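# Nest all open wooden boxes upright, biggest on table

## Task

Put every open wooden box inside the next larger one, so they form a single nested stack in which each box rests flat with its opening facing up. Some boxes may begin lying on a side or turned over. The largest box must stand upright directly on the table. Anything that stays in place only because the robot is holding it does not count. At the end, release everything and move the arms away.

## Robot and tools

Robot: two 6-joint arms, left_arm and right_arm, each with a parallel two-finger gripper. They are mounted on opposite sides of the table; left_arm's base is on the +y side. The names do not tell you which side of a camera image an arm appears on.

World frame (used by every printed pose): origin at the table centre, +z up, table surface at z = +0.020 m. Positions are in metres, orientations are quaternions in w,x,y,z order, velocities in m/s and rad/s. A gripper's fingers point along its own +x axis and close along its own y axis. The reported end_effector_position is the spot between the finger pads, about 3 to 4 cm short of the fingertips; it may be somewhat wrong, especially when the arm is stretched out.

Tool execute_actions, argument actions: a list holding one item or nothing.
- Empty list []: no command, just returns the current state with pictures.
- Motion item {"rows": [...], "steps": N}: N is 4 to 15 control steps of 1/30 s (default 15). Each row is used for one step; if there are fewer rows than steps, the last row is held. Every row has exactly 14 numbers covering both arms even if one arm stays still: left_arm waist, shoulder, elbow, wrist pitch, wrist yaw, wrist roll, gripper opening, then the same seven for right_arm. The six joint values are absolute target angles in radians (the same kind of numbers printed under Joint positions), not offsets. Ranges per arm: waist -3.054 to 3.054, shoulder 0.000 to 3.142, elbow 0.000 to 2.356, wrist pitch -1.571 to 1.571, wrist yaw -1.571 to 1.571, wrist roll -3.142 to 3.142. A target more than 0.010 rad outside a range (and further out than the current angle) gets the call rejected with nothing sent; targets just past a true end are clipped and reported as "joint sent to its limit". The opening is an absolute value from -1 to 1: +1 fully open (0.088 m pad gap), empty fingers touch near -0.80, values below that add nothing. Closing from fully open takes at least about 0.5 s.
- Wait item {"steps": N}: N up to 300; no new command, returns when that many steps have elapsed since the previous result.
- Optional pictures: true adds camera images to a motion or wait result.

Motion limits: each step the commanded angle is kept within a fixed distance of the measured angle (0.211 rad for waist, shoulder, elbow; 0.213 wrist pitch; 0.267 wrist yaw; 0.228 wrist roll), and the whole arm's targets are scaled back if they would move the hand more than 70 mm from where it is. So large moves need several calls. Friction can leave joints short of target, especially small changes at long reach; read Joint positions after each move and correct.

The simulation keeps running while the operator thinks: the arms continue toward the last sent row until they settle or a step is HELD. Each result is captured 4 steps before its action ends; those steps then finish before the next call starts.

Result lines: the state line per arm gives hand pose and velocities. Joint positions / Joint velocities list each arm's six joints then the finger gap in metres. grip_measured is the measured opening on the command scale (each gripper off by up to about 1 mm, and up to about 0.061 narrower while squeezing hard). grip_effort_n is motor effort in newtons, negative = closing; it is noisy, offset, capped near 83 N, reads n/a at first, and stays nonzero at rest. "joint command not followed" means a clearance check altered or blocked some joint targets; HELD marks steps where the row was partly or wholly not sent. MOTOR HOT appears from 50 °C; at 95 °C an OVER-TEMPERATURE FAULT holds the arm, and if it does not cool within 30 to 60 s the arm loses power and goes limp. A TORQUE FAULT (contact torque hitting a joint's load limit: waist 17.6, shoulder 21.8, elbow 21.7, wrist pitch 5.74, wrist yaw 5.72, wrist roll 5.36 N m, held weight included) stops that arm for 10 s and drops the rest of the call.

Gripping: to hold something, command an opening below grip_measured; about 0.07 lower gives a firm grip, smaller margins a lighter one. Very thin parts (under about 3 mm) get proportionally less force. Pad force tops out around 34 to 49 N and can spike at first contact. Held objects may occasionally be tugged, and loose ones pushed.

Tool zoom_image: camera (cam_high, cam_low, cam_left_wrist, cam_right_wrist) and region [x0, y0, x1, y1] in pixels of that camera's last full image, top-left origin, at most 504 by 504. All images are 504x504. Calibration data (intrinsics, distortion, world-to-camera transforms) is supplied; fixed cameras may be off by a couple of degrees and millimetres, and wrist camera poses are computed from joint readings.

Tool finished_scene: argument scene, the number of the current scene.

Avoid: knocking or placing anything off the table, dropping or slamming boxes, hard pushes, arms colliding or pressing on each other, and long heavy holds that heat motors.

Each tool is called as name(argument=value, ...), one argument or row to a line, values as JSON.

## Session

execute_actions(
  actions=[],
)

Scene clock: 0.00 s of 4500.00 s.
left_arm: end_effector_position=(+0.3084, +0.1314, +0.3288) grip_measured=+0.846 grip_effort_n=n/a end_effector_quat_wxyz=(+0.886, +0.199, +0.401, -0.120) end_effector_velocity=(-0.003, +0.000, +0.001) end_effector_angular_velocity=(+0.002, -0.002, +0.009) | right_arm: end_effector_position=(+0.2621, -0.0637, +0.1420) grip_measured=+0.838 grip_effort_n=n/a end_effector_quat_wxyz=(+0.464, +0.646, +0.606, +0.012) end_effector_velocity=(-0.002, -0.002, -0.004) end_effector_angular_velocity=(-0.018, -0.001, +0.024)
Joint positions: left_arm=[ 0.628  2.467  1.991 -0.905  0.223 -0.225  0.08 ] | right_arm=[-0.301  2.113  0.842  0.607 -0.111  2.588  0.08 ]
Joint velocities: left_arm=[-0.002 -0.007 -0.002 -0.007 -0.007 -0.007 -0.   ] | right_arm=[-0.002  0.002 -0.002 -0.007 -0.022 -0.022 -0.   ]
Motor temperatures (°C, as the motors report them): left_arm=[24 23 26 23 26 25] | right_arm=[27 25 27 26 25 25]
Heat: left arm: hottest elbow 26 °C (+0.0 °C/min); right arm: hottest waist 27 °C (+0.0 °C/min).

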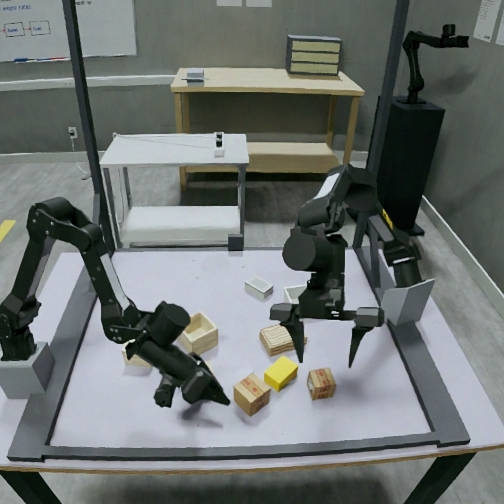

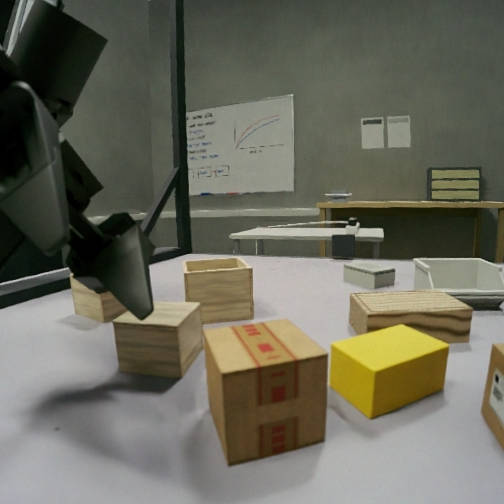

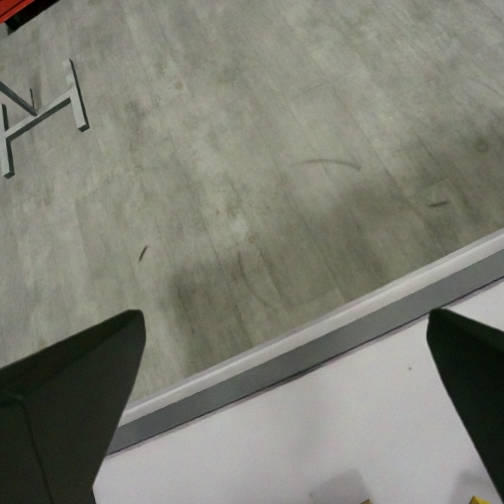

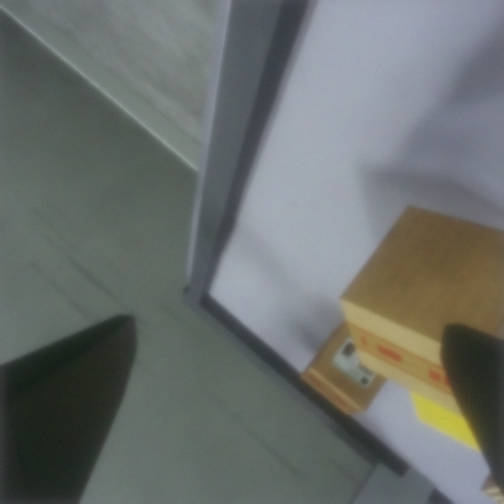

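execute_actions(
  actions=[
    {"rows":[[0,2.467,1.991,-0.905,0.223,-0.225,1,0,2.113,0.842,0.607,-0.111,2.588,1]],"steps":15},
  ],
)

execute_actions(
  actions=[
    {"steps":45},
  ],
)

execute_actions(
  actions=[
    {"rows":[[0,2.467,1.991,-0.905,0,0,1,0,2.113,0.842,0.607,0,3.14,1]],"steps":15},
  ],
)

execute_actions(
  actions=[
    {"steps":45},
  ],
  pictures=true,
)

Scene clock: 1.23 s of 4500.00 s.
left_arm: end_effector_position=(+0.2352, +0.0392, +0.2376) grip_measured=+0.999 grip_effort_n=15.1 end_effector_quat_wxyz=(+0.832, +0.318, +0.416, -0.184) end_effector_velocity=(-0.296, -0.257, -0.331) end_effector_angular_velocity=(+0.613, +0.247, -0.722) | right_arm: end_effector_position=(+0.1359, -0.0497, +0.1096) grip_measured=+0.990 grip_effort_n=18.8 end_effector_quat_wxyz=(+0.481, +0.540, +0.688, +0.058) end_effector_velocity=(-0.084, -0.027, -0.054) end_effector_angular_velocity=(-0.208, -0.018, +0.156)
Joint positions: left_arm=[ 0.336  2.467  1.991 -0.905  0.219 -0.225  0.088] | right_arm=[-0.014  2.107  0.849  0.615 -0.11   2.59   0.088]
Joint velocities: left_arm=[-0.999 -0.002 -0.002 -0.007  0.007 -0.022  0.003] | right_arm=[ 0.212 -0.002 -0.002 -0.154  0.007 -0.007  0.003]
Motor temperatures (°C, as the motors report them): left_arm=[24 24 27 24 26 25] | right_arm=[27 25 27 26 25 25]
Heat: left arm: hottest elbow 27 °C (+0.0 °C/min); right arm: hottest waist 27 °C (+0.0 °C/min).
Steps of this call (steps 1 to 26: nothing new was sent; steps 27 to 37: the first 11 steps of this action). Readings (joint positions):
27: left_arm=[0.625 2.467 1.991 -0.905 0.221 -0.225] | right_arm=[-0.295 2.113 0.842 0.607 -0.107 2.588]
28: left_arm=[0.614 2.467 1.991 -0.905 0.219 -0.225] | right_arm=[-0.274 2.113 0.842 0.607 -0.103 2.588]
30: left_arm=[0.568 2.467 1.991 -0.905 0.219 -0.225] | right_arm=[-0.204 2.113 0.842 0.607 -0.103 2.588]
34: left_arm=[0.437 2.467 1.991 -0.905 0.219 -0.225] | right_arm=[-0.059 2.113 0.842 0.618 -0.108 2.592]
37: the state above

Scene clock: 2.73 s of 4500.00 s.
left_arm: end_effector_position=(+0.1887, +0.0069, +0.1869) grip_measured=+1.000 grip_effort_n=15.6 end_effector_quat_wxyz=(+0.799, +0.381, +0.417, -0.207) end_effector_velocity=(-0.001, +0.002, -0.000) end_effector_angular_velocity=(+0.004, -0.003, +0.011) | right_arm: end_effector_position=(+0.1179, -0.0630, +0.0891) grip_measured=+0.998 grip_effort_n=18.4 end_effector_quat_wxyz=(+0.496, +0.508, +0.703, +0.044) end_effector_velocity=(-0.003, -0.000, +0.001) end_effector_angular_velocity=(+0.002, +0.009, +0.021)
Joint positions: left_arm=[ 0.181  2.467  1.991 -0.91   0.197 -0.228  0.088] | right_arm=[ 0.032  2.117  0.83   0.592 -0.129  2.584  0.088]
Joint velocities: left_arm=[-0.002 -0.002 -0.002 -0.007 -0.007 -0.007  0.   ] | right_arm=[-0.002 -0.002 -0.002  0.007 -0.022 -0.007 -0.   ]
Motor temperatures (°C, as the motors report them): left_arm=[25 24 27 24 26 25] | right_arm=[27 25 27 26 25 25]
Heat: left arm: hottest elbow 27 °C (+0.0 °C/min); right arm: hottest waist 27 °C (+0.0 °C/min).
Kept back: nothing.
Steps of this call (steps 1 to 4: the last 4 steps of your previous action; steps 5 to 15: the robot went on to your last target; steps 16 to 45: nothing new was sent). Readings (joint positions):
1: left_arm=[0.303 2.467 1.991 -0.905 0.219 -0.225] | right_arm=[-0.009 2.107 0.849 0.610 -0.110 2.590]
2: left_arm=[0.270 2.467 1.991 -0.905 0.219 -0.225] | right_arm=[-0.007 2.107 0.849 0.607 -0.110 2.590]
3: left_arm=[0.244 2.467 1.991 -0.909 0.219 -0.224] | right_arm=[-0.006 2.107 0.848 0.601 -0.111 2.593] HELD
4: left_arm=[0.230 2.467 1.991 -0.909 0.213 -0.225] | right_arm=[-0.004 2.107 0.846 0.599 -0.116 2.589] HELD
5: left_arm=[0.229 2.467 1.991 -0.909 0.217 -0.225] | right_arm=[-0.001 2.107 0.842 0.598 -0.117 2.590] HELD
6: left_arm=[0.233 2.467 1.991 -0.907 0.218 -0.225] | right_arm=[0.000 2.108 0.842 0.601 -0.117 2.590] HELD
7: left_arm=[0.239 2.467 1.991 -0.907 0.220 -0.225] | right_arm=[-0.000 2.108 0.842 0.604 -0.114 2.591] HELD
8: left_arm=[0.247 2.467 1.991 -0.908 0.220 -0.225] | right_arm=[-0.002 2.108 0.842 0.606 -0.113 2.591] HELD
9: left_arm=[0.255 2.467 1.991 -0.907 0.220 -0.225] | right_arm=[-0.003 2.108 0.842 0.607 -0.113 2.591] HELD
10: left_arm=[0.262 2.467 1.991 -0.906 0.220 -0.225] | right_arm=[-0.004 2.108 0.842 0.607 -0.113 2.590] HELD
11: left_arm=[0.268 2.467 1.991 -0.906 0.220 -0.225] | right_arm=[-0.003 2.108 0.842 0.607 -0.113 2.590] HELD
12: left_arm=[0.271 2.467 1.991 -0.906 0.220 -0.225] | right_arm=[-0.003 2.108 0.842 0.607 -0.113 2.590] HELD
45: the state above
A step was HELD (marked above), so your last target was given up. An arm can still carry out its HELD step.
joint command not followed: on one or more control steps a check withheld the commanded joint targets of the left arm, and it was not sent them on those steps.
cause: the commanded joint targets would bring a part of the robot too close to another arm (a part of this arm just beyond joint 4 (wrist pitch) and a part of the other arm just beyond its joint 4 (wrist pitch)); next, command targets that bring no part of the robot closer to that arm.

Scene clock: 3.10 s of 4500.00 s.
left_arm: end_effector_position=(+0.1881, +0.0067, +0.1862) grip_measured=+1.000 grip_effort_n=15.1 end_effector_quat_wxyz=(+0.799, +0.382, +0.416, -0.206) end_effector_velocity=(-0.001, -0.002, +0.002) end_effector_angular_velocity=(-0.008, -0.011, -0.002) | right_arm: end_effector_position=(+0.1481, -0.0538, +0.1047) grip_measured=+0.998 grip_effort_n=17.9 end_effector_quat_wxyz=(+0.354, +0.667, +0.648, -0.101) end_effector_velocity=(+0.010, +0.001, +0.004) end_effector_angular_velocity=(+0.090, +0.384, -0.370)
Joint positions: left_arm=[ 0.179  2.467  1.991 -0.911  0.194 -0.229  0.088] | right_arm=[-0.003  2.115  0.839  0.609 -0.01   3.073  0.088]
Joint velocities: left_arm=[-0.002 -0.007 -0.002  0.007 -0.007 -0.007  0.   ] | right_arm=[-0.002 -0.002  0.002 -0.007  0.066  0.535  0.   ]
Motor temperatures (°C, as the motors report them): left_arm=[25 24 27 24 26 25] | right_arm=[27 26 27 26 25 25]
Heat: left arm: hottest elbow 27 °C (+0.0 °C/min); right arm: hottest waist 27 °C (+0.0 °C/min).
joint sent to its limit (right arm) — the command would take joint 6 (wrist roll) past its upper limit, so that joint was sent only as far as its limit.
Kept back: nothing.
A step of this action was HELD (marked below), so the last 4 steps of it were dropped. An arm can still carry out its HELD step.
Steps of this call (steps 1 to 11: the first 11 steps of this action). Readings (joint positions):
1: left_arm=[0.183 2.467 1.991 -0.911 0.190 -0.229] | right_arm=[0.032 2.117 0.830 0.594 -0.117 2.616] HELD
2: left_arm=[0.186 2.467 1.991 -0.911 0.191 -0.229] | right_arm=[0.029 2.117 0.830 0.602 -0.082 2.674] HELD
3: left_arm=[0.186 2.467 1.991 -0.911 0.192 -0.229] | right_arm=[0.020 2.116 0.832 0.608 -0.058 2.726] HELD
4: left_arm=[0.186 2.467 1.991 -0.911 0.193 -0.229] | right_arm=[0.011 2.115 0.836 0.609 -0.042 2.779] HELD
5: left_arm=[0.184 2.467 1.991 -0.911 0.193 -0.229] | right_arm=[0.003 2.115 0.839 0.609 -0.031 2.832] HELD
6: left_arm=[0.183 2.467 1.991 -0.911 0.194 -0.229] | right_arm=[-0.002 2.115 0.839 0.609 -0.023 2.884] HELD
7: left_arm=[0.181 2.467 1.991 -0.911 0.194 -0.229] | right_arm=[-0.004 2.115 0.839 0.609 -0.018 2.937] HELD
8: left_arm=[0.180 2.467 1.991 -0.911 0.194 -0.229] | right_arm=[-0.005 2.115 0.839 0.609 -0.015 2.985] HELD
9: left_arm=[0.180 2.467 1.991 -0.911 0.194 -0.229] | right_arm=[-0.004 2.115 0.839 0.609 -0.013 3.024] HELD
10: left_arm=[0.179 2.467 1.991 -0.911 0.194 -0.229] | right_arm=[-0.004 2.115 0.839 0.609 -0.011 3.052] HELD
11: the state above HELD
joint command not followed: on one or more control steps a check withheld the commanded joint targets of the left arm, and it was not sent them on those steps. On the call's last step the targets were still withheld.
cause: the commanded joint targets would bring a part of the robot too close to another arm (a part of this arm just beyond joint 4 (wrist pitch) and a part of the other arm just beyond its joint 4 (wrist pitch)); next, command targets that bring no part of the robot closer to that arm.

Scene clock: 4.60 s of 4500.00 s.
left_arm: end_effector_position=(+0.1881, +0.0067, +0.1862) grip_measured=+1.000 grip_effort_n=15.6 end_effector_quat_wxyz=(+0.799, +0.382, +0.416, -0.206) end_effector_velocity=(-0.001, +0.006, -0.003) end_effector_angular_velocity=(+0.008, +0.006, +0.036) | right_arm: end_effector_position=(+0.1488, -0.0538, +0.1049) grip_measured=+0.998 grip_effort_n=18.4 end_effector_quat_wxyz=(+0.334, +0.679, +0.643, -0.120) end_effector_velocity=(+0.000, -0.003, -0.000) end_effector_angular_velocity=(-0.009, -0.002, +0.005)
Joint positions: left_arm=[ 0.179  2.467  1.991 -0.911  0.194 -0.229  0.088] | right_arm=[-0.003  2.115  0.839  0.609 -0.005  3.134  0.088]
Joint velocities: left_arm=[-0.002  0.002 -0.002 -0.022 -0.007 -0.022  0.   ] | right_arm=[-0.002 -0.007 -0.007 -0.007 -0.007 -0.007  0.   ]
Motor temperatures (°C, as the motors report them): left_arm=[25 25 27 24 26 25] | right_arm=[27 26 27 26 25 25]
Heat: left arm: hottest elbow 27 °C (+0.0 °C/min); right arm: hottest waist 27 °C (+0.0 °C/min).
Kept back: nothing.
Steps of this call (steps 1 to 45: nothing new was sent). Readings (joint positions):
1: left_arm=[0.179 2.467 1.991 -0.911 0.194 -0.229] | right_arm=[-0.003 2.115 0.839 0.609 -0.008 3.088]
2: left_arm=[0.179 2.467 1.991 -0.911 0.194 -0.229] | right_arm=[-0.003 2.115 0.839 0.609 -0.008 3.100]
4: left_arm=[0.179 2.467 1.991 -0.911 0.194 -0.229] | right_arm=[-0.003 2.115 0.839 0.609 -0.006 3.115]
8: left_arm=[0.179 2.467 1.991 -0.911 0.194 -0.229] | right_arm=[-0.003 2.115 0.839 0.609 -0.005 3.128]
45: the state above
camera_calibration (this result's frames):
cam_left_wrist: T_world_to_cam=[[-0.645745, -0.599241, -0.473205, 0.229918], [-0.654041, 0.753899, -0.0621788, 0.163339], [0.394009, 0.269344, -0.878755, 0.16217], [0, 0, 0, 1]] pos_world=[0.191403, -0.0290443, 0.261463]
cam_right_wrist: T_world_to_cam=[[-0.939019, -0.0632928, -0.337991, 0.186055], [-0.337791, 0.353722, 0.872226, 0.00904858], [0.0643493, 0.933207, -0.353532, 0.159986], [0, 0, 0, 1]] pos_world=[0.16747, -0.140725, 0.111553]

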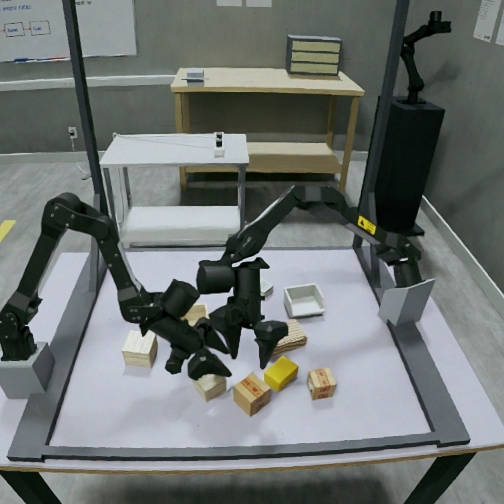

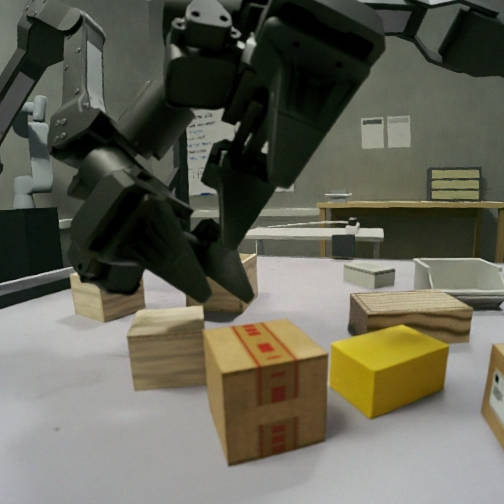

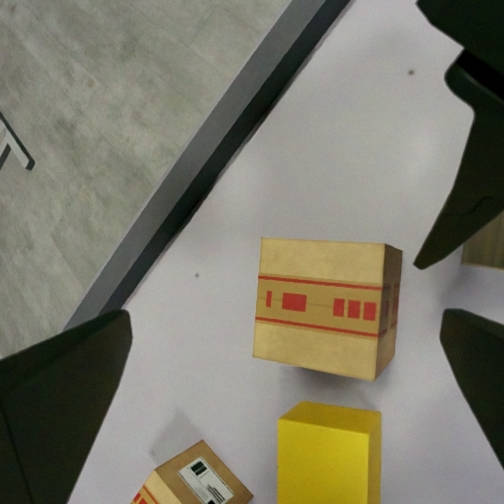

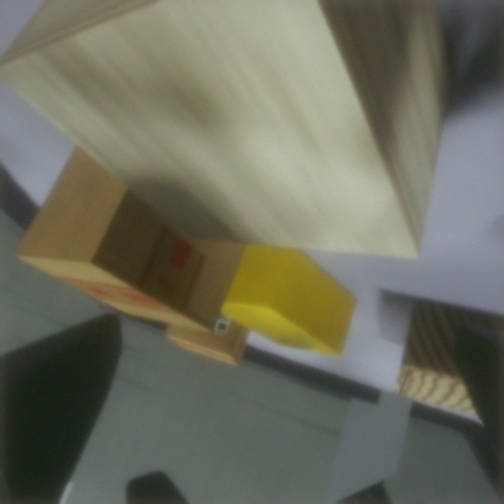

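execute_actions(
  actions=[
    {"rows":[[0,1.3,1.0,-0.5,0,0,1,0,1.3,1.0,-0.5,0,3.13,1]],"steps":15},
  ],
)

execute_actions(
  actions=[
    {"steps":90},
  ],
  pictures=true,
)

Scene clock: 5.67 s of 4500.00 s.
left_arm: end_effector_position=(+0.1594, -0.0100, +0.1765) grip_measured=+1.000 grip_effort_n=15.1 end_effector_quat_wxyz=(+0.779, +0.466, +0.342, -0.245) end_effector_velocity=(-0.199, -0.107, -0.014) end_effector_angular_velocity=(+0.229, -0.414, -0.927) | right_arm: end_effector_position=(+0.1488, -0.0538, +0.1049) grip_measured=+0.998 grip_effort_n=18.8 end_effector_quat_wxyz=(+0.334, +0.679, +0.643, -0.120) end_effector_velocity=(+0.002, -0.005, -0.005) end_effector_angular_velocity=(-0.026, +0.009, -0.009)
Joint positions: left_arm=[ 0.091  2.373  1.87  -0.784  0.102 -0.115  0.088] | right_arm=[-0.003  2.115  0.839  0.609 -0.005  3.134  0.088]
Joint velocities: left_arm=[-0.437 -0.549 -0.53   0.549 -0.315  0.403  0.   ] | right_arm=[-0.002 -0.002 -0.007 -0.022 -0.007  0.007 -0.   ]
Motor temperatures (°C, as the motors report them): left_arm=[26 25 27 24 26 25] | right_arm=[27 26 27 26 25 25]
Heat: left arm: hottest elbow 27 °C (+10.6 °C/min); right arm: hottest waist 27 °C (+0.0 °C/min).
Kept back: nothing.
A step of this action was HELD (marked below), so the last 4 steps of it were dropped. An arm can still carry out its HELD step.
Steps of this call (steps 1 to 21: nothing new was sent; steps 22 to 32: the first 11 steps of this action). Readings (joint positions):
22: left_arm=[0.179 2.467 1.991 -0.911 0.194 -0.228] | right_arm=[-0.003 2.115 0.839 0.609 -0.005 3.134] HELD
23: left_arm=[0.178 2.467 1.990 -0.908 0.194 -0.225] | right_arm=[-0.003 2.115 0.839 0.609 -0.005 3.134] HELD
24: left_arm=[0.176 2.466 1.987 -0.901 0.191 -0.219] | right_arm=[-0.003 2.115 0.839 0.609 -0.005 3.134] HELD
25: left_arm=[0.173 2.462 1.980 -0.892 0.184 -0.211] | right_arm=[-0.003 2.115 0.839 0.609 -0.005 3.134] HELD
26: left_arm=[0.167 2.456 1.969 -0.882 0.173 -0.199] | right_arm=[-0.003 2.115 0.839 0.609 -0.005 3.134] HELD
27: left_arm=[0.159 2.447 1.955 -0.869 0.161 -0.186] | right_arm=[-0.003 2.115 0.839 0.609 -0.005 3.134] HELD
28: left_arm=[0.148 2.436 1.939 -0.855 0.149 -0.172] | right_arm=[-0.003 2.115 0.839 0.609 -0.005 3.134] HELD
29: left_arm=[0.135 2.423 1.922 -0.838 0.136 -0.157] | right_arm=[-0.003 2.115 0.839 0.609 -0.005 3.134] HELD
30: left_arm=[0.121 2.408 1.905 -0.821 0.125 -0.142] | right_arm=[-0.003 2.115 0.839 0.609 -0.005 3.134] HELD
31: left_arm=[0.106 2.391 1.887 -0.802 0.113 -0.128] | right_arm=[-0.003 2.115 0.839 0.609 -0.005 3.134] HELD
32: the state above HELD
joint command not followed: on one or more control steps a check withheld the commanded joint targets of the right arm, and it was not sent them on those steps. On the call's last step the targets were still withheld.
cause: the commanded joint targets would bring a part of the robot too close to another arm (a part of this arm just beyond joint 4 (wrist pitch) and a part of the other arm just beyond its joint 4 (wrist pitch)); next, command targets that bring no part of the robot closer to that arm.

Scene clock: 8.67 s of 4500.00 s.
left_arm: end_effector_position=(+0.1093, -0.0298, +0.1955) grip_measured=+1.000 grip_effort_n=15.1 end_effector_quat_wxyz=(+0.763, +0.527, +0.226, -0.298) end_effector_velocity=(+0.002, +0.001, +0.004) end_effector_angular_velocity=(-0.008, -0.034, +0.011) | right_arm: end_effector_position=(+0.1393, -0.0465, +0.1353) grip_measured=+0.998 grip_effort_n=17.9 end_effector_quat_wxyz=(+0.339, +0.678, +0.642, -0.118) end_effector_velocity=(-0.002, -0.002, -0.002) end_effector_angular_velocity=(-0.011, -0.002, +0.010)
Joint positions: left_arm=[ 0.009  2.177  1.682 -0.601  0.002  0.002  0.088] | right_arm=[-0.003  2.022  0.891  0.459 -0.003  3.123  0.088]
Joint velocities: left_arm=[-0.002 -0.007 -0.007  0.007 -0.037 -0.007  0.   ] | right_arm=[ 0.002 -0.002 -0.002 -0.007 -0.007 -0.007 -0.   ]
Motor temperatures (°C, as the motors report them): left_arm=[27 26 27 24 26 25] | right_arm=[27 28 28 27 25 25]
Heat: left arm: hottest waist 27 °C (+6.9 °C/min); right arm: hottest shoulder 28 °C (+6.9 °C/min).
Kept back: nothing.
Steps of this call (steps 1 to 90: nothing new was sent). Readings (joint positions):
1: left_arm=[0.077 2.355 1.852 -0.765 0.092 -0.102] | right_arm=[-0.003 2.115 0.839 0.609 -0.005 3.134]
2: left_arm=[0.064 2.336 1.834 -0.745 0.082 -0.090] | right_arm=[-0.003 2.115 0.839 0.609 -0.005 3.134]
4: left_arm=[0.044 2.299 1.796 -0.714 0.062 -0.069] | right_arm=[-0.003 2.115 0.839 0.612 -0.005 3.133]
8: left_arm=[0.020 2.249 1.742 -0.652 0.034 -0.035] | right_arm=[-0.003 2.115 0.840 0.610 -0.005 3.133]
90: the state above
camera_calibration (this result's frames):
cam_left_wrist: T_world_to_cam=[[-0.673331, -0.244383, -0.697784, 0.219043], [-0.252874, 0.962994, -0.0932544, 0.108341], [0.694752, 0.113661, -0.710212, 0.140759], [0, 0, 0, 1]] pos_world=[0.0770923, -0.0668001, 0.262917]
cam_right_wrist: T_world_to_cam=[[-0.93555, -0.0682696, -0.346533, 0.188356], [-0.347209, 0.357621, 0.866922, -0.0210339], [0.0647428, 0.931368, -0.358276, 0.165017], [0, 0, 0, 1]] pos_world=[0.15823, -0.133311, 0.142628]

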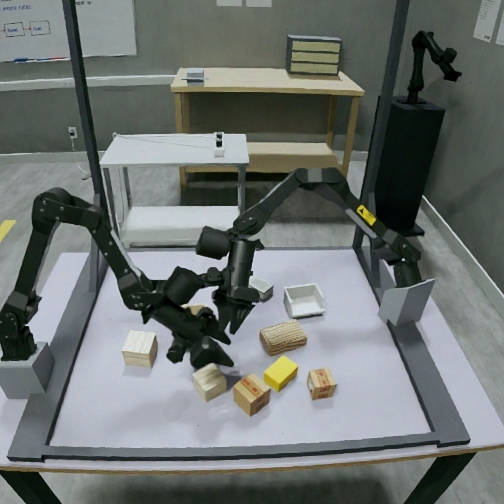

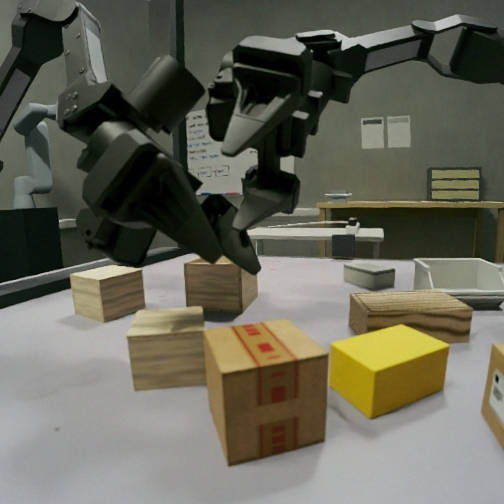

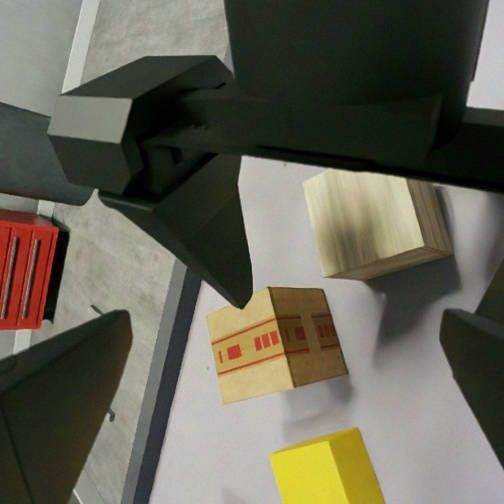

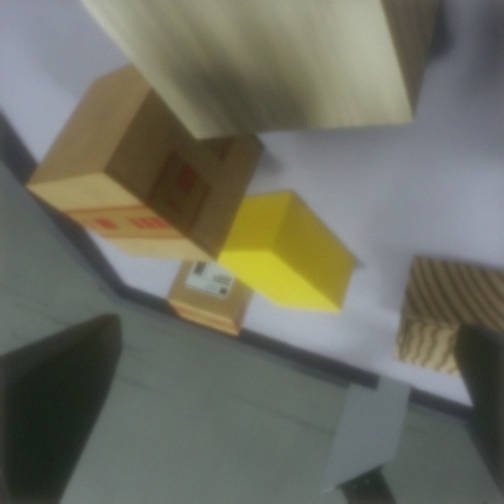

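execute_actions(
  actions=[
    {"rows":[[0.6,1.3,1.0,-0.5,0,0,1,-0.6,1.3,1.0,-0.5,0,3.13,1]],"steps":15},
  ],
)

execute_actions(
  actions=[
    {"steps":90},
  ],
  pictures=true,
)

Scene clock: 9.23 s of 4500.00 s.
left_arm: end_effector_position=(+0.1528, +0.0702, +0.3040) grip_measured=+1.000 grip_effort_n=15.1 end_effector_quat_wxyz=(+0.848, +0.433, +0.206, -0.227) end_effector_velocity=(+0.085, +0.394, +0.306) end_effector_angular_velocity=(-0.653, -0.266, +0.703) | right_arm: end_effector_position=(+0.2259, -0.0589, +0.2644) grip_measured=+0.998 grip_effort_n=17.4 end_effector_quat_wxyz=(+0.274, +0.769, +0.567, -0.112) end_effector_velocity=(+0.293, -0.182, +0.346) end_effector_angular_velocity=(+0.313, +0.011, -0.834)
Joint positions: left_arm=[ 0.297  1.899  1.369 -0.516  0.002  0.003  0.088] | right_arm=[-0.267  1.76   0.972  0.181 -0.007  3.127  0.088]
Joint velocities: left_arm=[ 0.984 -0.906 -0.916  0.066 -0.007 -0.007  0.   ] | right_arm=[-0.891 -0.833  0.076 -0.857 -0.007  0.007  0.   ]
Motor temperatures (°C, as the motors report them): left_arm=[27 26 27 24 26 25] | right_arm=[27 28 28 27 25 25]
Heat: left arm: hottest waist 27 °C (+6.5 °C/min); right arm: hottest shoulder 28 °C (+6.5 °C/min).
Steps of this call (steps 1 to 6: nothing new was sent; steps 7 to 17: the first 11 steps of this action). Readings (joint positions):
7: left_arm=[0.012 2.164 1.667 -0.584 0.003 0.003] | right_arm=[-0.007 2.015 0.893 0.444 -0.006 3.124]
8: left_arm=[0.024 2.145 1.637 -0.567 0.004 0.003] | right_arm=[-0.021 2.001 0.897 0.415 -0.007 3.127]
10: left_arm=[0.069 2.099 1.575 -0.554 0.002 0.003] | right_arm=[-0.068 1.955 0.917 0.368 -0.007 3.127]
14: left_arm=[0.198 1.988 1.459 -0.527 0.002 0.003] | right_arm=[-0.179 1.845 0.958 0.267 -0.007 3.127]
17: the state above

Scene clock: 12.23 s of 4500.00 s.
left_arm: end_effector_position=(+0.0892, +0.1986, +0.4183) grip_measured=+1.000 grip_effort_n=15.1 end_effector_quat_wxyz=(+0.929, +0.316, +0.087, -0.173) end_effector_velocity=(-0.001, +0.000, -0.002) end_effector_angular_velocity=(-0.013, +0.009, +0.010) | right_arm: end_effector_position=(+0.2838, -0.2109, +0.3632) grip_measured=+0.998 grip_effort_n=17.4 end_effector_quat_wxyz=(+0.255, +0.845, +0.421, -0.210) end_effector_velocity=(-0.001, -0.001, +0.000) end_effector_angular_velocity=(-0.004, +0.001, +0.007)
Joint positions: left_arm=[ 0.596  1.306  1.007 -0.501 -0.001  0.002  0.088] | right_arm=[-0.597  1.306  1.003 -0.497 -0.002  3.128  0.088]
Joint velocities: left_arm=[-0.007 -0.002 -0.002 -0.007 -0.007 -0.022  0.   ] | right_arm=[-0.002 -0.002  0.002 -0.007 -0.007 -0.007 -0.   ]
Motor temperatures (°C, as the motors report them): left_arm=[27 26 27 24 26 25] | right_arm=[27 28 29 28 25 25]
Heat: left arm: hottest waist 27 °C (+4.9 °C/min); right arm: hottest elbow 29 °C (+9.8 °C/min).
Kept back: nothing.
Steps of this call (steps 1 to 4: the last 4 steps of your previous action; steps 5 to 45: the robot went on to your last target; steps 46 to 90: nothing new was sent). Readings (joint positions):
1: left_arm=[0.330 1.868 1.338 -0.514 0.002 0.003] | right_arm=[-0.297 1.732 0.974 0.152 -0.007 3.127]
2: left_arm=[0.363 1.838 1.307 -0.512 0.002 0.003] | right_arm=[-0.327 1.704 0.976 0.122 -0.007 3.127]
4: left_arm=[0.431 1.774 1.242 -0.508 0.002 0.003] | right_arm=[-0.388 1.647 0.978 0.062 -0.007 3.127]
8: left_arm=[0.555 1.610 1.089 -0.508 -0.000 0.002] | right_arm=[-0.508 1.519 0.981 -0.078 -0.005 3.127]
90: the state above
All arms were judged still, so your last target was given up. Only a new action makes them travel on or press farther. Fingers that are still opening or closing keep moving.
camera_calibration (this result's frames):
cam_left_wrist: T_world_to_cam=[[-0.351745, -0.728579, -0.587748, 0.438178], [-0.346472, 0.684611, -0.6413, 0.196986], [0.869616, -0.0219361, -0.49324, 0.207502], [0, 0, 0, 1]] pos_world=[0.0419296, 0.18894, 0.486214]
cam_right_wrist: T_world_to_cam=[[-0.81511, 0.49877, -0.294658, 0.457866], [-0.0606673, 0.432349, 0.899663, -0.187075], [0.57612, 0.751201, -0.322153, 0.194235], [0, 0, 0, 1]] pos_world=[0.24996, -0.293397, 0.365792]

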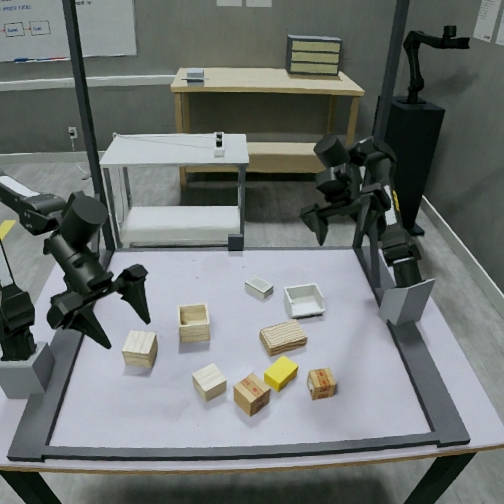

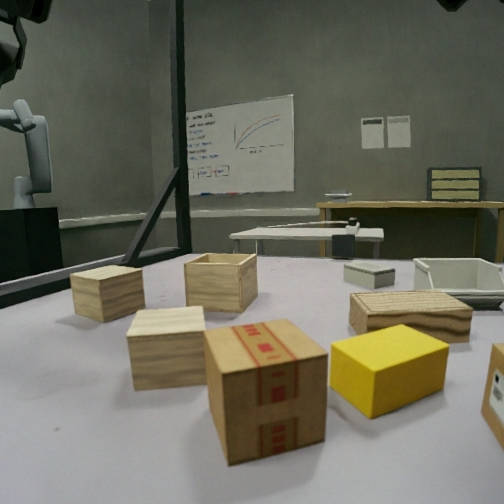

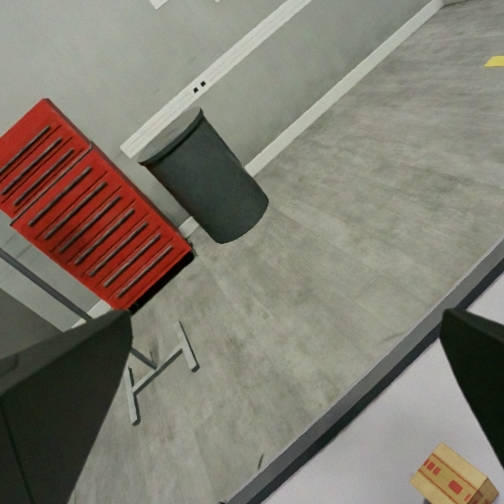

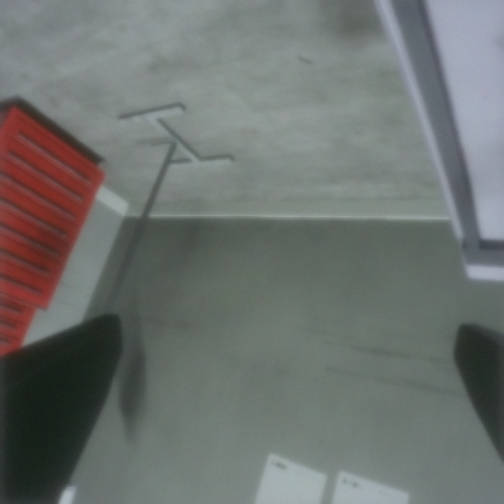

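zoom_image(
  camera="cam_high",
  region=[100,280,300,420],
)

zoom_image(
  camera="cam_low",
  region=[50,240,290,400],
)

Region (100, 280, 300, 420) of cam_high's 504x504 image, scaled by 2.520, with more detail than that image has; it fills the top 353 rows of this view, and the rest is white.

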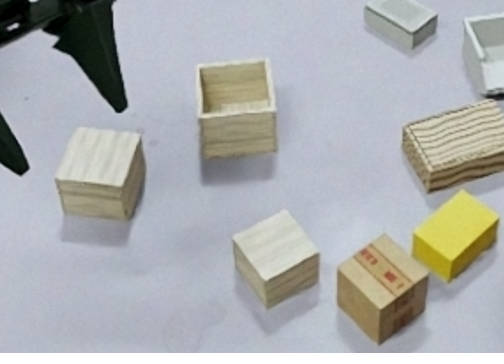

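Region (50, 240, 290, 400) of cam_low's 504x504 image, scaled by 2.100, with more detail than that image has.

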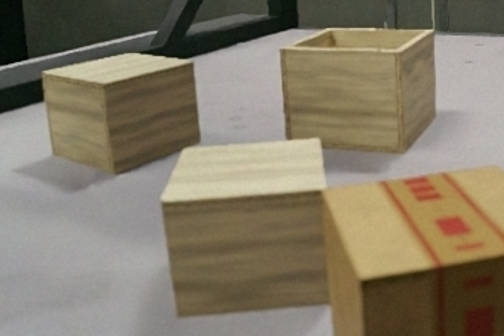

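execute_actions(
  actions=[
    {"rows":[[0.9,1.0,1.0,-0.5,0,0,1,0.162,2.029,1.523,-1.014,-0.30,0.22,0.3]],"steps":15},
  ],
)

execute_actions(
  actions=[
    {"steps":120},
  ],
  pictures=true,
)

Scene clock: 17.73 s of 4500.00 s.
left_arm: end_effector_position=(+0.0400, +0.2715, +0.5128) grip_measured=+1.000 grip_effort_n=15.1 end_effector_quat_wxyz=(+0.969, +0.218, -0.054, -0.103) end_effector_velocity=(+0.008, +0.058, -0.037) end_effector_angular_velocity=(-0.050, +0.181, +0.187) | right_arm: end_effector_position=(+0.1503, -0.1348, +0.2907) grip_measured=+0.334 grip_effort_n=-15.1 end_effector_quat_wxyz=(+0.503, +0.542, +0.625, -0.248) end_effector_velocity=(-0.386, +0.150, -0.224) end_effector_angular_velocity=(-1.259, -0.175, +2.043)
Joint positions: left_arm=[ 0.871  1.049  1.009 -0.497 -0.001  0.002  0.088] | right_arm=[-0.243  1.66   1.362 -0.877 -0.257  2.714  0.055]
Joint velocities: left_arm=[ 0.11  -0.042 -0.032 -0.242 -0.007 -0.022  0.   ] | right_arm=[ 1.121  1.062  1.013 -0.828 -0.227 -1.253 -0.014]
Motor temperatures (°C, as the motors report them): left_arm=[27 26 28 25 26 25] | right_arm=[27 28 29 28 25 25]
Heat: left arm: hottest elbow 28 °C (+6.8 °C/min); right arm: hottest elbow 29 °C (+6.8 °C/min).
Steps of this call (steps 1 to 90: nothing new was sent; then 2.13 s passed at rest; steps 91 to 101: the first 11 steps of this action). Readings (joint positions):
91: left_arm=[0.603 1.293 1.006 -0.501 0.005 0.002] | right_arm=[-0.592 1.318 1.015 -0.520 -0.013 3.107]
92: left_arm=[0.629 1.273 1.001 -0.503 0.009 0.002] | right_arm=[-0.569 1.343 1.046 -0.560 -0.054 3.070]
94: left_arm=[0.704 1.211 0.996 -0.506 0.006 0.002] | right_arm=[-0.501 1.409 1.113 -0.618 -0.133 2.998]
98: left_arm=[0.839 1.068 0.998 -0.499 0.001 0.002] | right_arm=[-0.356 1.550 1.252 -0.766 -0.224 2.839]
101: the state above

Scene clock: 21.73 s of 4500.00 s.
left_arm: end_effector_position=(+0.0406, +0.2767, +0.5128) grip_measured=+1.000 grip_effort_n=15.1 end_effector_quat_wxyz=(+0.971, +0.214, -0.053, -0.097) end_effector_velocity=(-0.002, -0.002, +0.001) end_effector_angular_velocity=(-0.007, -0.006, -0.014) | right_arm: end_effector_position=(+0.0253, -0.1386, +0.1580) grip_measured=+0.303 grip_effort_n=-14.7 end_effector_quat_wxyz=(+0.504, -0.496, +0.500, +0.501) end_effector_velocity=(+0.001, -0.005, +0.001) end_effector_angular_velocity=(-0.021, +0.003, +0.013)
Joint positions: left_arm=[ 0.886  1.045  1.004 -0.502 -0.001  0.002  0.088] | right_arm=[ 0.159  2.015  1.514 -1.012 -0.296  0.222  0.054]
Joint velocities: left_arm=[-0.002 -0.007 -0.002  0.007  0.007 -0.007  0.   ] | right_arm=[-0.002 -0.002 -0.002 -0.022 -0.007 -0.022 -0.   ]
Motor temperatures (°C, as the motors report them): left_arm=[27 26 28 26 26 25] | right_arm=[27 29 30 28 25 25]
Heat: left arm: hottest elbow 28 °C (+5.5 °C/min); right arm: hottest elbow 30 °C (+8.3 °C/min).
Kept back: nothing.
Steps of this call (steps 1 to 4: the last 4 steps of your previous action; steps 5 to 75: the robot went on to your last target; steps 76 to 120: nothing new was sent). Readings (joint positions):
1: left_arm=[0.875 1.048 1.006 -0.502 -0.001 0.002] | right_arm=[-0.206 1.695 1.394 -0.901 -0.265 2.673]
2: left_arm=[0.878 1.047 1.004 -0.502 -0.001 0.002] | right_arm=[-0.170 1.728 1.419 -0.919 -0.270 2.634]
4: left_arm=[0.882 1.046 1.004 -0.502 -0.001 0.002] | right_arm=[-0.101 1.790 1.455 -0.947 -0.278 2.559]
8: left_arm=[0.884 1.045 1.004 -0.502 -0.001 0.002] | right_arm=[0.029 1.908 1.486 -0.982 -0.285 2.406]
120: the state above
All arms were judged still, so your last target was given up. Only a new action makes them travel on or press farther. Fingers that are still opening or closing keep moving.
camera_calibration (this result's frames):
cam_left_wrist: T_world_to_cam=[[-0.132853, -0.882481, -0.451195, 0.497208], [-0.18283, 0.469238, -0.863938, 0.354423], [0.974127, -0.0322845, -0.223684, 0.158551], [0, 0, 0, 1]] pos_world=[-0.0235945, 0.277587, 0.566002]
cam_right_wrist: T_world_to_cam=[[0.999322, 0.0338, -0.0146083, -0.0040136], [0.0365191, -0.960536, 0.275748, -0.146295], [-0.00471157, -0.276094, -0.961119, 0.195978], [0, 0, 0, 1]] pos_world=[0.0102768, -0.0862773, 0.228641]

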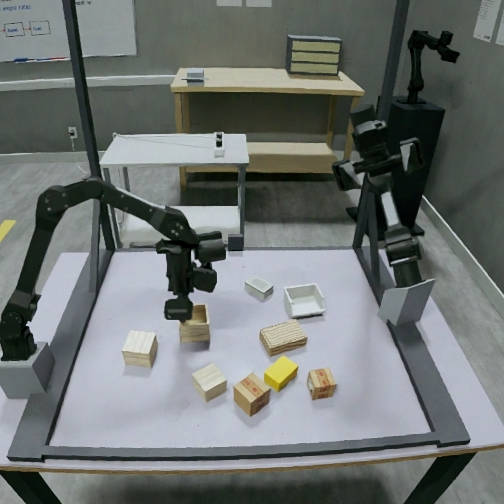

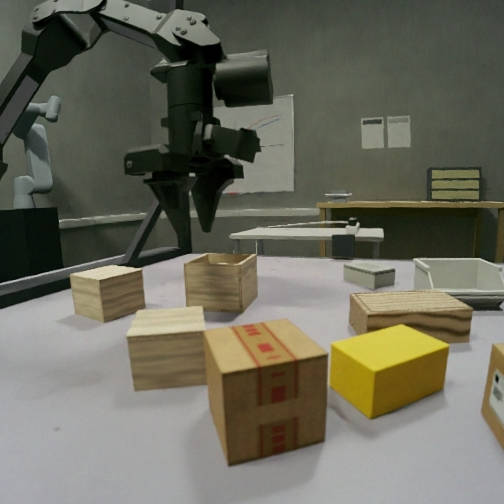

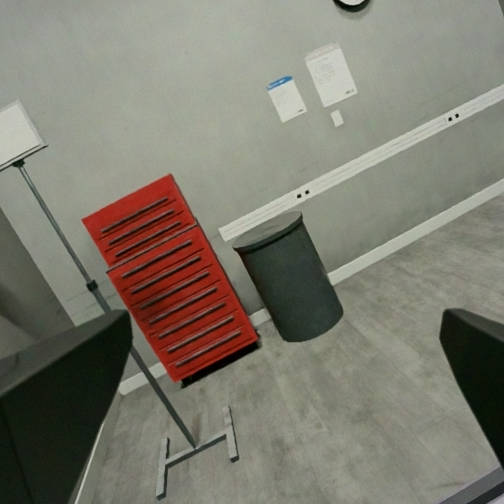

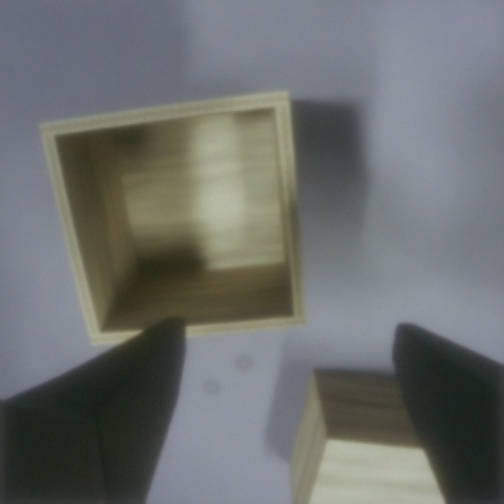

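execute_actions(
  actions=[
    {"rows":[[0.9,1.0,1.0,-0.5,0,0,1,0.214,2.23,1.505,-0.78,-0.296,0.28,0.3]],"steps":15},
  ],
)

execute_actions(
  actions=[
    {"steps":30},
  ],
  pictures=true,
)

Scene clock: 22.63 s of 4500.00 s.
left_arm: end_effector_position=(+0.0405, +0.2767, +0.5129) grip_measured=+1.000 grip_effort_n=15.1 end_effector_quat_wxyz=(+0.971, +0.214, -0.053, -0.097) end_effector_velocity=(+0.001, +0.003, +0.001) end_effector_angular_velocity=(-0.008, -0.014, +0.026) | right_arm: end_effector_position=(+0.0224, -0.1178, +0.0760) grip_measured=+0.303 grip_effort_n=-14.7 end_effector_quat_wxyz=(+0.501, -0.499, +0.503, +0.498) end_effector_velocity=(-0.013, +0.033, -0.001) end_effector_angular_velocity=(+0.151, +0.050, +0.034)
Joint positions: left_arm=[ 0.886  1.044  1.004 -0.502 -0.001  0.002  0.088] | right_arm=[ 0.213  2.219  1.506 -0.795 -0.296  0.275  0.054]
Joint velocities: left_arm=[-0.007 -0.002 -0.007  0.007 -0.037 -0.007  0.   ] | right_arm=[ 0.007 -0.002 -0.002  0.168 -0.007  0.022  0.   ]
Motor temperatures (°C, as the motors report them): left_arm=[27 26 28 26 26 25] | right_arm=[27 29 30 28 25 25]
Heat: left arm: hottest elbow 28 °C (+5.3 °C/min); right arm: hottest elbow 30 °C (+8.0 °C/min).
Steps of this call (steps 1 to 16: nothing new was sent; steps 17 to 27: the first 11 steps of this action). Readings (joint positions):
17: left_arm=[0.886 1.045 1.004 -0.502 -0.001 0.002] | right_arm=[0.160 2.028 1.514 -1.003 -0.296 0.227]
18: left_arm=[0.886 1.045 1.004 -0.502 -0.001 0.002] | right_arm=[0.165 2.048 1.517 -0.956 -0.296 0.237]
20: left_arm=[0.886 1.044 1.004 -0.502 -0.001 0.002] | right_arm=[0.181 2.112 1.525 -0.869 -0.296 0.253]
24: left_arm=[0.886 1.044 1.004 -0.502 -0.001 0.002] | right_arm=[0.209 2.207 1.509 -0.816 -0.296 0.270]
27: the state above

Scene clock: 23.63 s of 4500.00 s.
left_arm: end_effector_position=(+0.0405, +0.2767, +0.5129) grip_measured=+1.000 grip_effort_n=15.1 end_effector_quat_wxyz=(+0.971, +0.214, -0.053, -0.097) end_effector_velocity=(-0.001, +0.003, +0.001) end_effector_angular_velocity=(-0.008, -0.005, +0.019) | right_arm: end_effector_position=(+0.0218, -0.1151, +0.0757) grip_measured=+0.303 grip_effort_n=-14.7 end_effector_quat_wxyz=(+0.502, -0.495, +0.501, +0.502) end_effector_velocity=(+0.002, +0.002, +0.001) end_effector_angular_velocity=(+0.010, -0.005, +0.022)
Joint positions: left_arm=[ 0.886  1.044  1.004 -0.502 -0.001  0.002  0.088] | right_arm=[ 0.213  2.22   1.506 -0.782 -0.296  0.278  0.054]
Joint velocities: left_arm=[-0.002 -0.002  0.002 -0.007 -0.022 -0.007  0.   ] | right_arm=[-0.002 -0.002 -0.002  0.007  0.007 -0.022 -0.   ]
Motor temperatures (°C, as the motors report them): left_arm=[27 26 28 26 26 25] | right_arm=[27 29 30 28 25 25]
Heat: left arm: hottest elbow 28 °C (+5.1 °C/min); right arm: hottest elbow 30 °C (+7.6 °C/min).
Kept back: nothing.
Steps of this call (steps 1 to 4: the last 4 steps of your previous action; steps 5 to 30: the robot went on to your last target). Readings (joint positions):
1: left_arm=[0.886 1.044 1.004 -0.502 -0.001 0.002] | right_arm=[0.213 2.219 1.506 -0.790 -0.296 0.275]
2: left_arm=[0.886 1.044 1.004 -0.502 -0.001 0.002] | right_arm=[0.213 2.219 1.506 -0.787 -0.296 0.276]
4: left_arm=[0.886 1.044 1.004 -0.502 -0.001 0.002] | right_arm=[0.213 2.219 1.506 -0.785 -0.296 0.277]
8: left_arm=[0.886 1.044 1.004 -0.502 -0.001 0.002] | right_arm=[0.213 2.220 1.506 -0.782 -0.296 0.277]
30: the state above
All arms were judged still, so your last target was given up. Only a new action makes them travel on or press farther. Fingers that are still opening or closing keep moving.
camera_calibration (this result's frames):
cam_left_wrist: T_world_to_cam=[[-0.132842, -0.882489, -0.451184, 0.497209], [-0.182461, 0.469213, -0.86403, 0.354486], [0.974198, -0.0324561, -0.223351, 0.158554], [0, 0, 0, 1]] pos_world=[-0.0237326, 0.277598, 0.566033]
cam_right_wrist: T_world_to_cam=[[0.999212, 0.0352184, -0.0182824, -0.00201194], [0.0388981, -0.96041, 0.27586, -0.100979], [-0.00784323, -0.276354, -0.961024, 0.123409], [0, 0, 0, 1]] pos_world=[0.00690618, -0.0628059, 0.146418]

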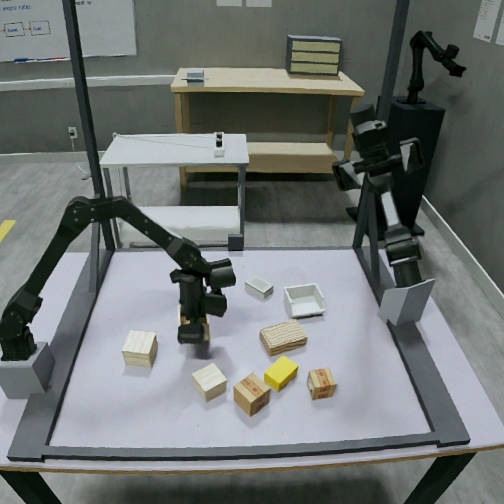

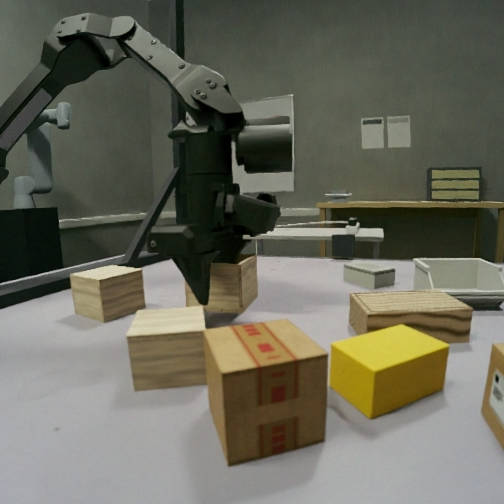

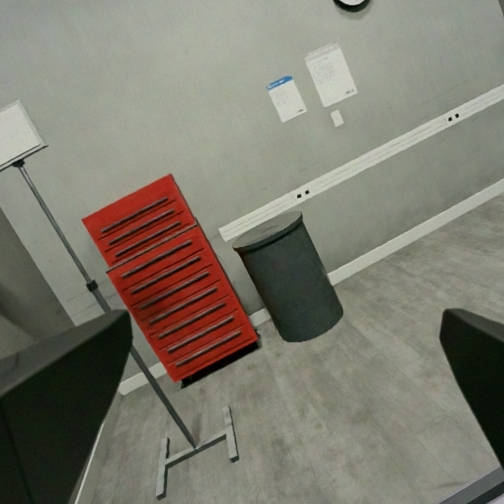

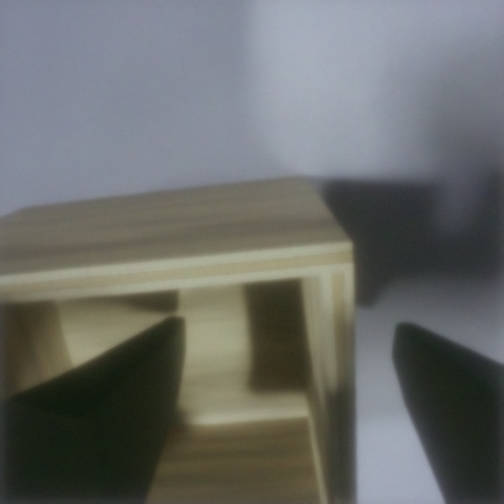

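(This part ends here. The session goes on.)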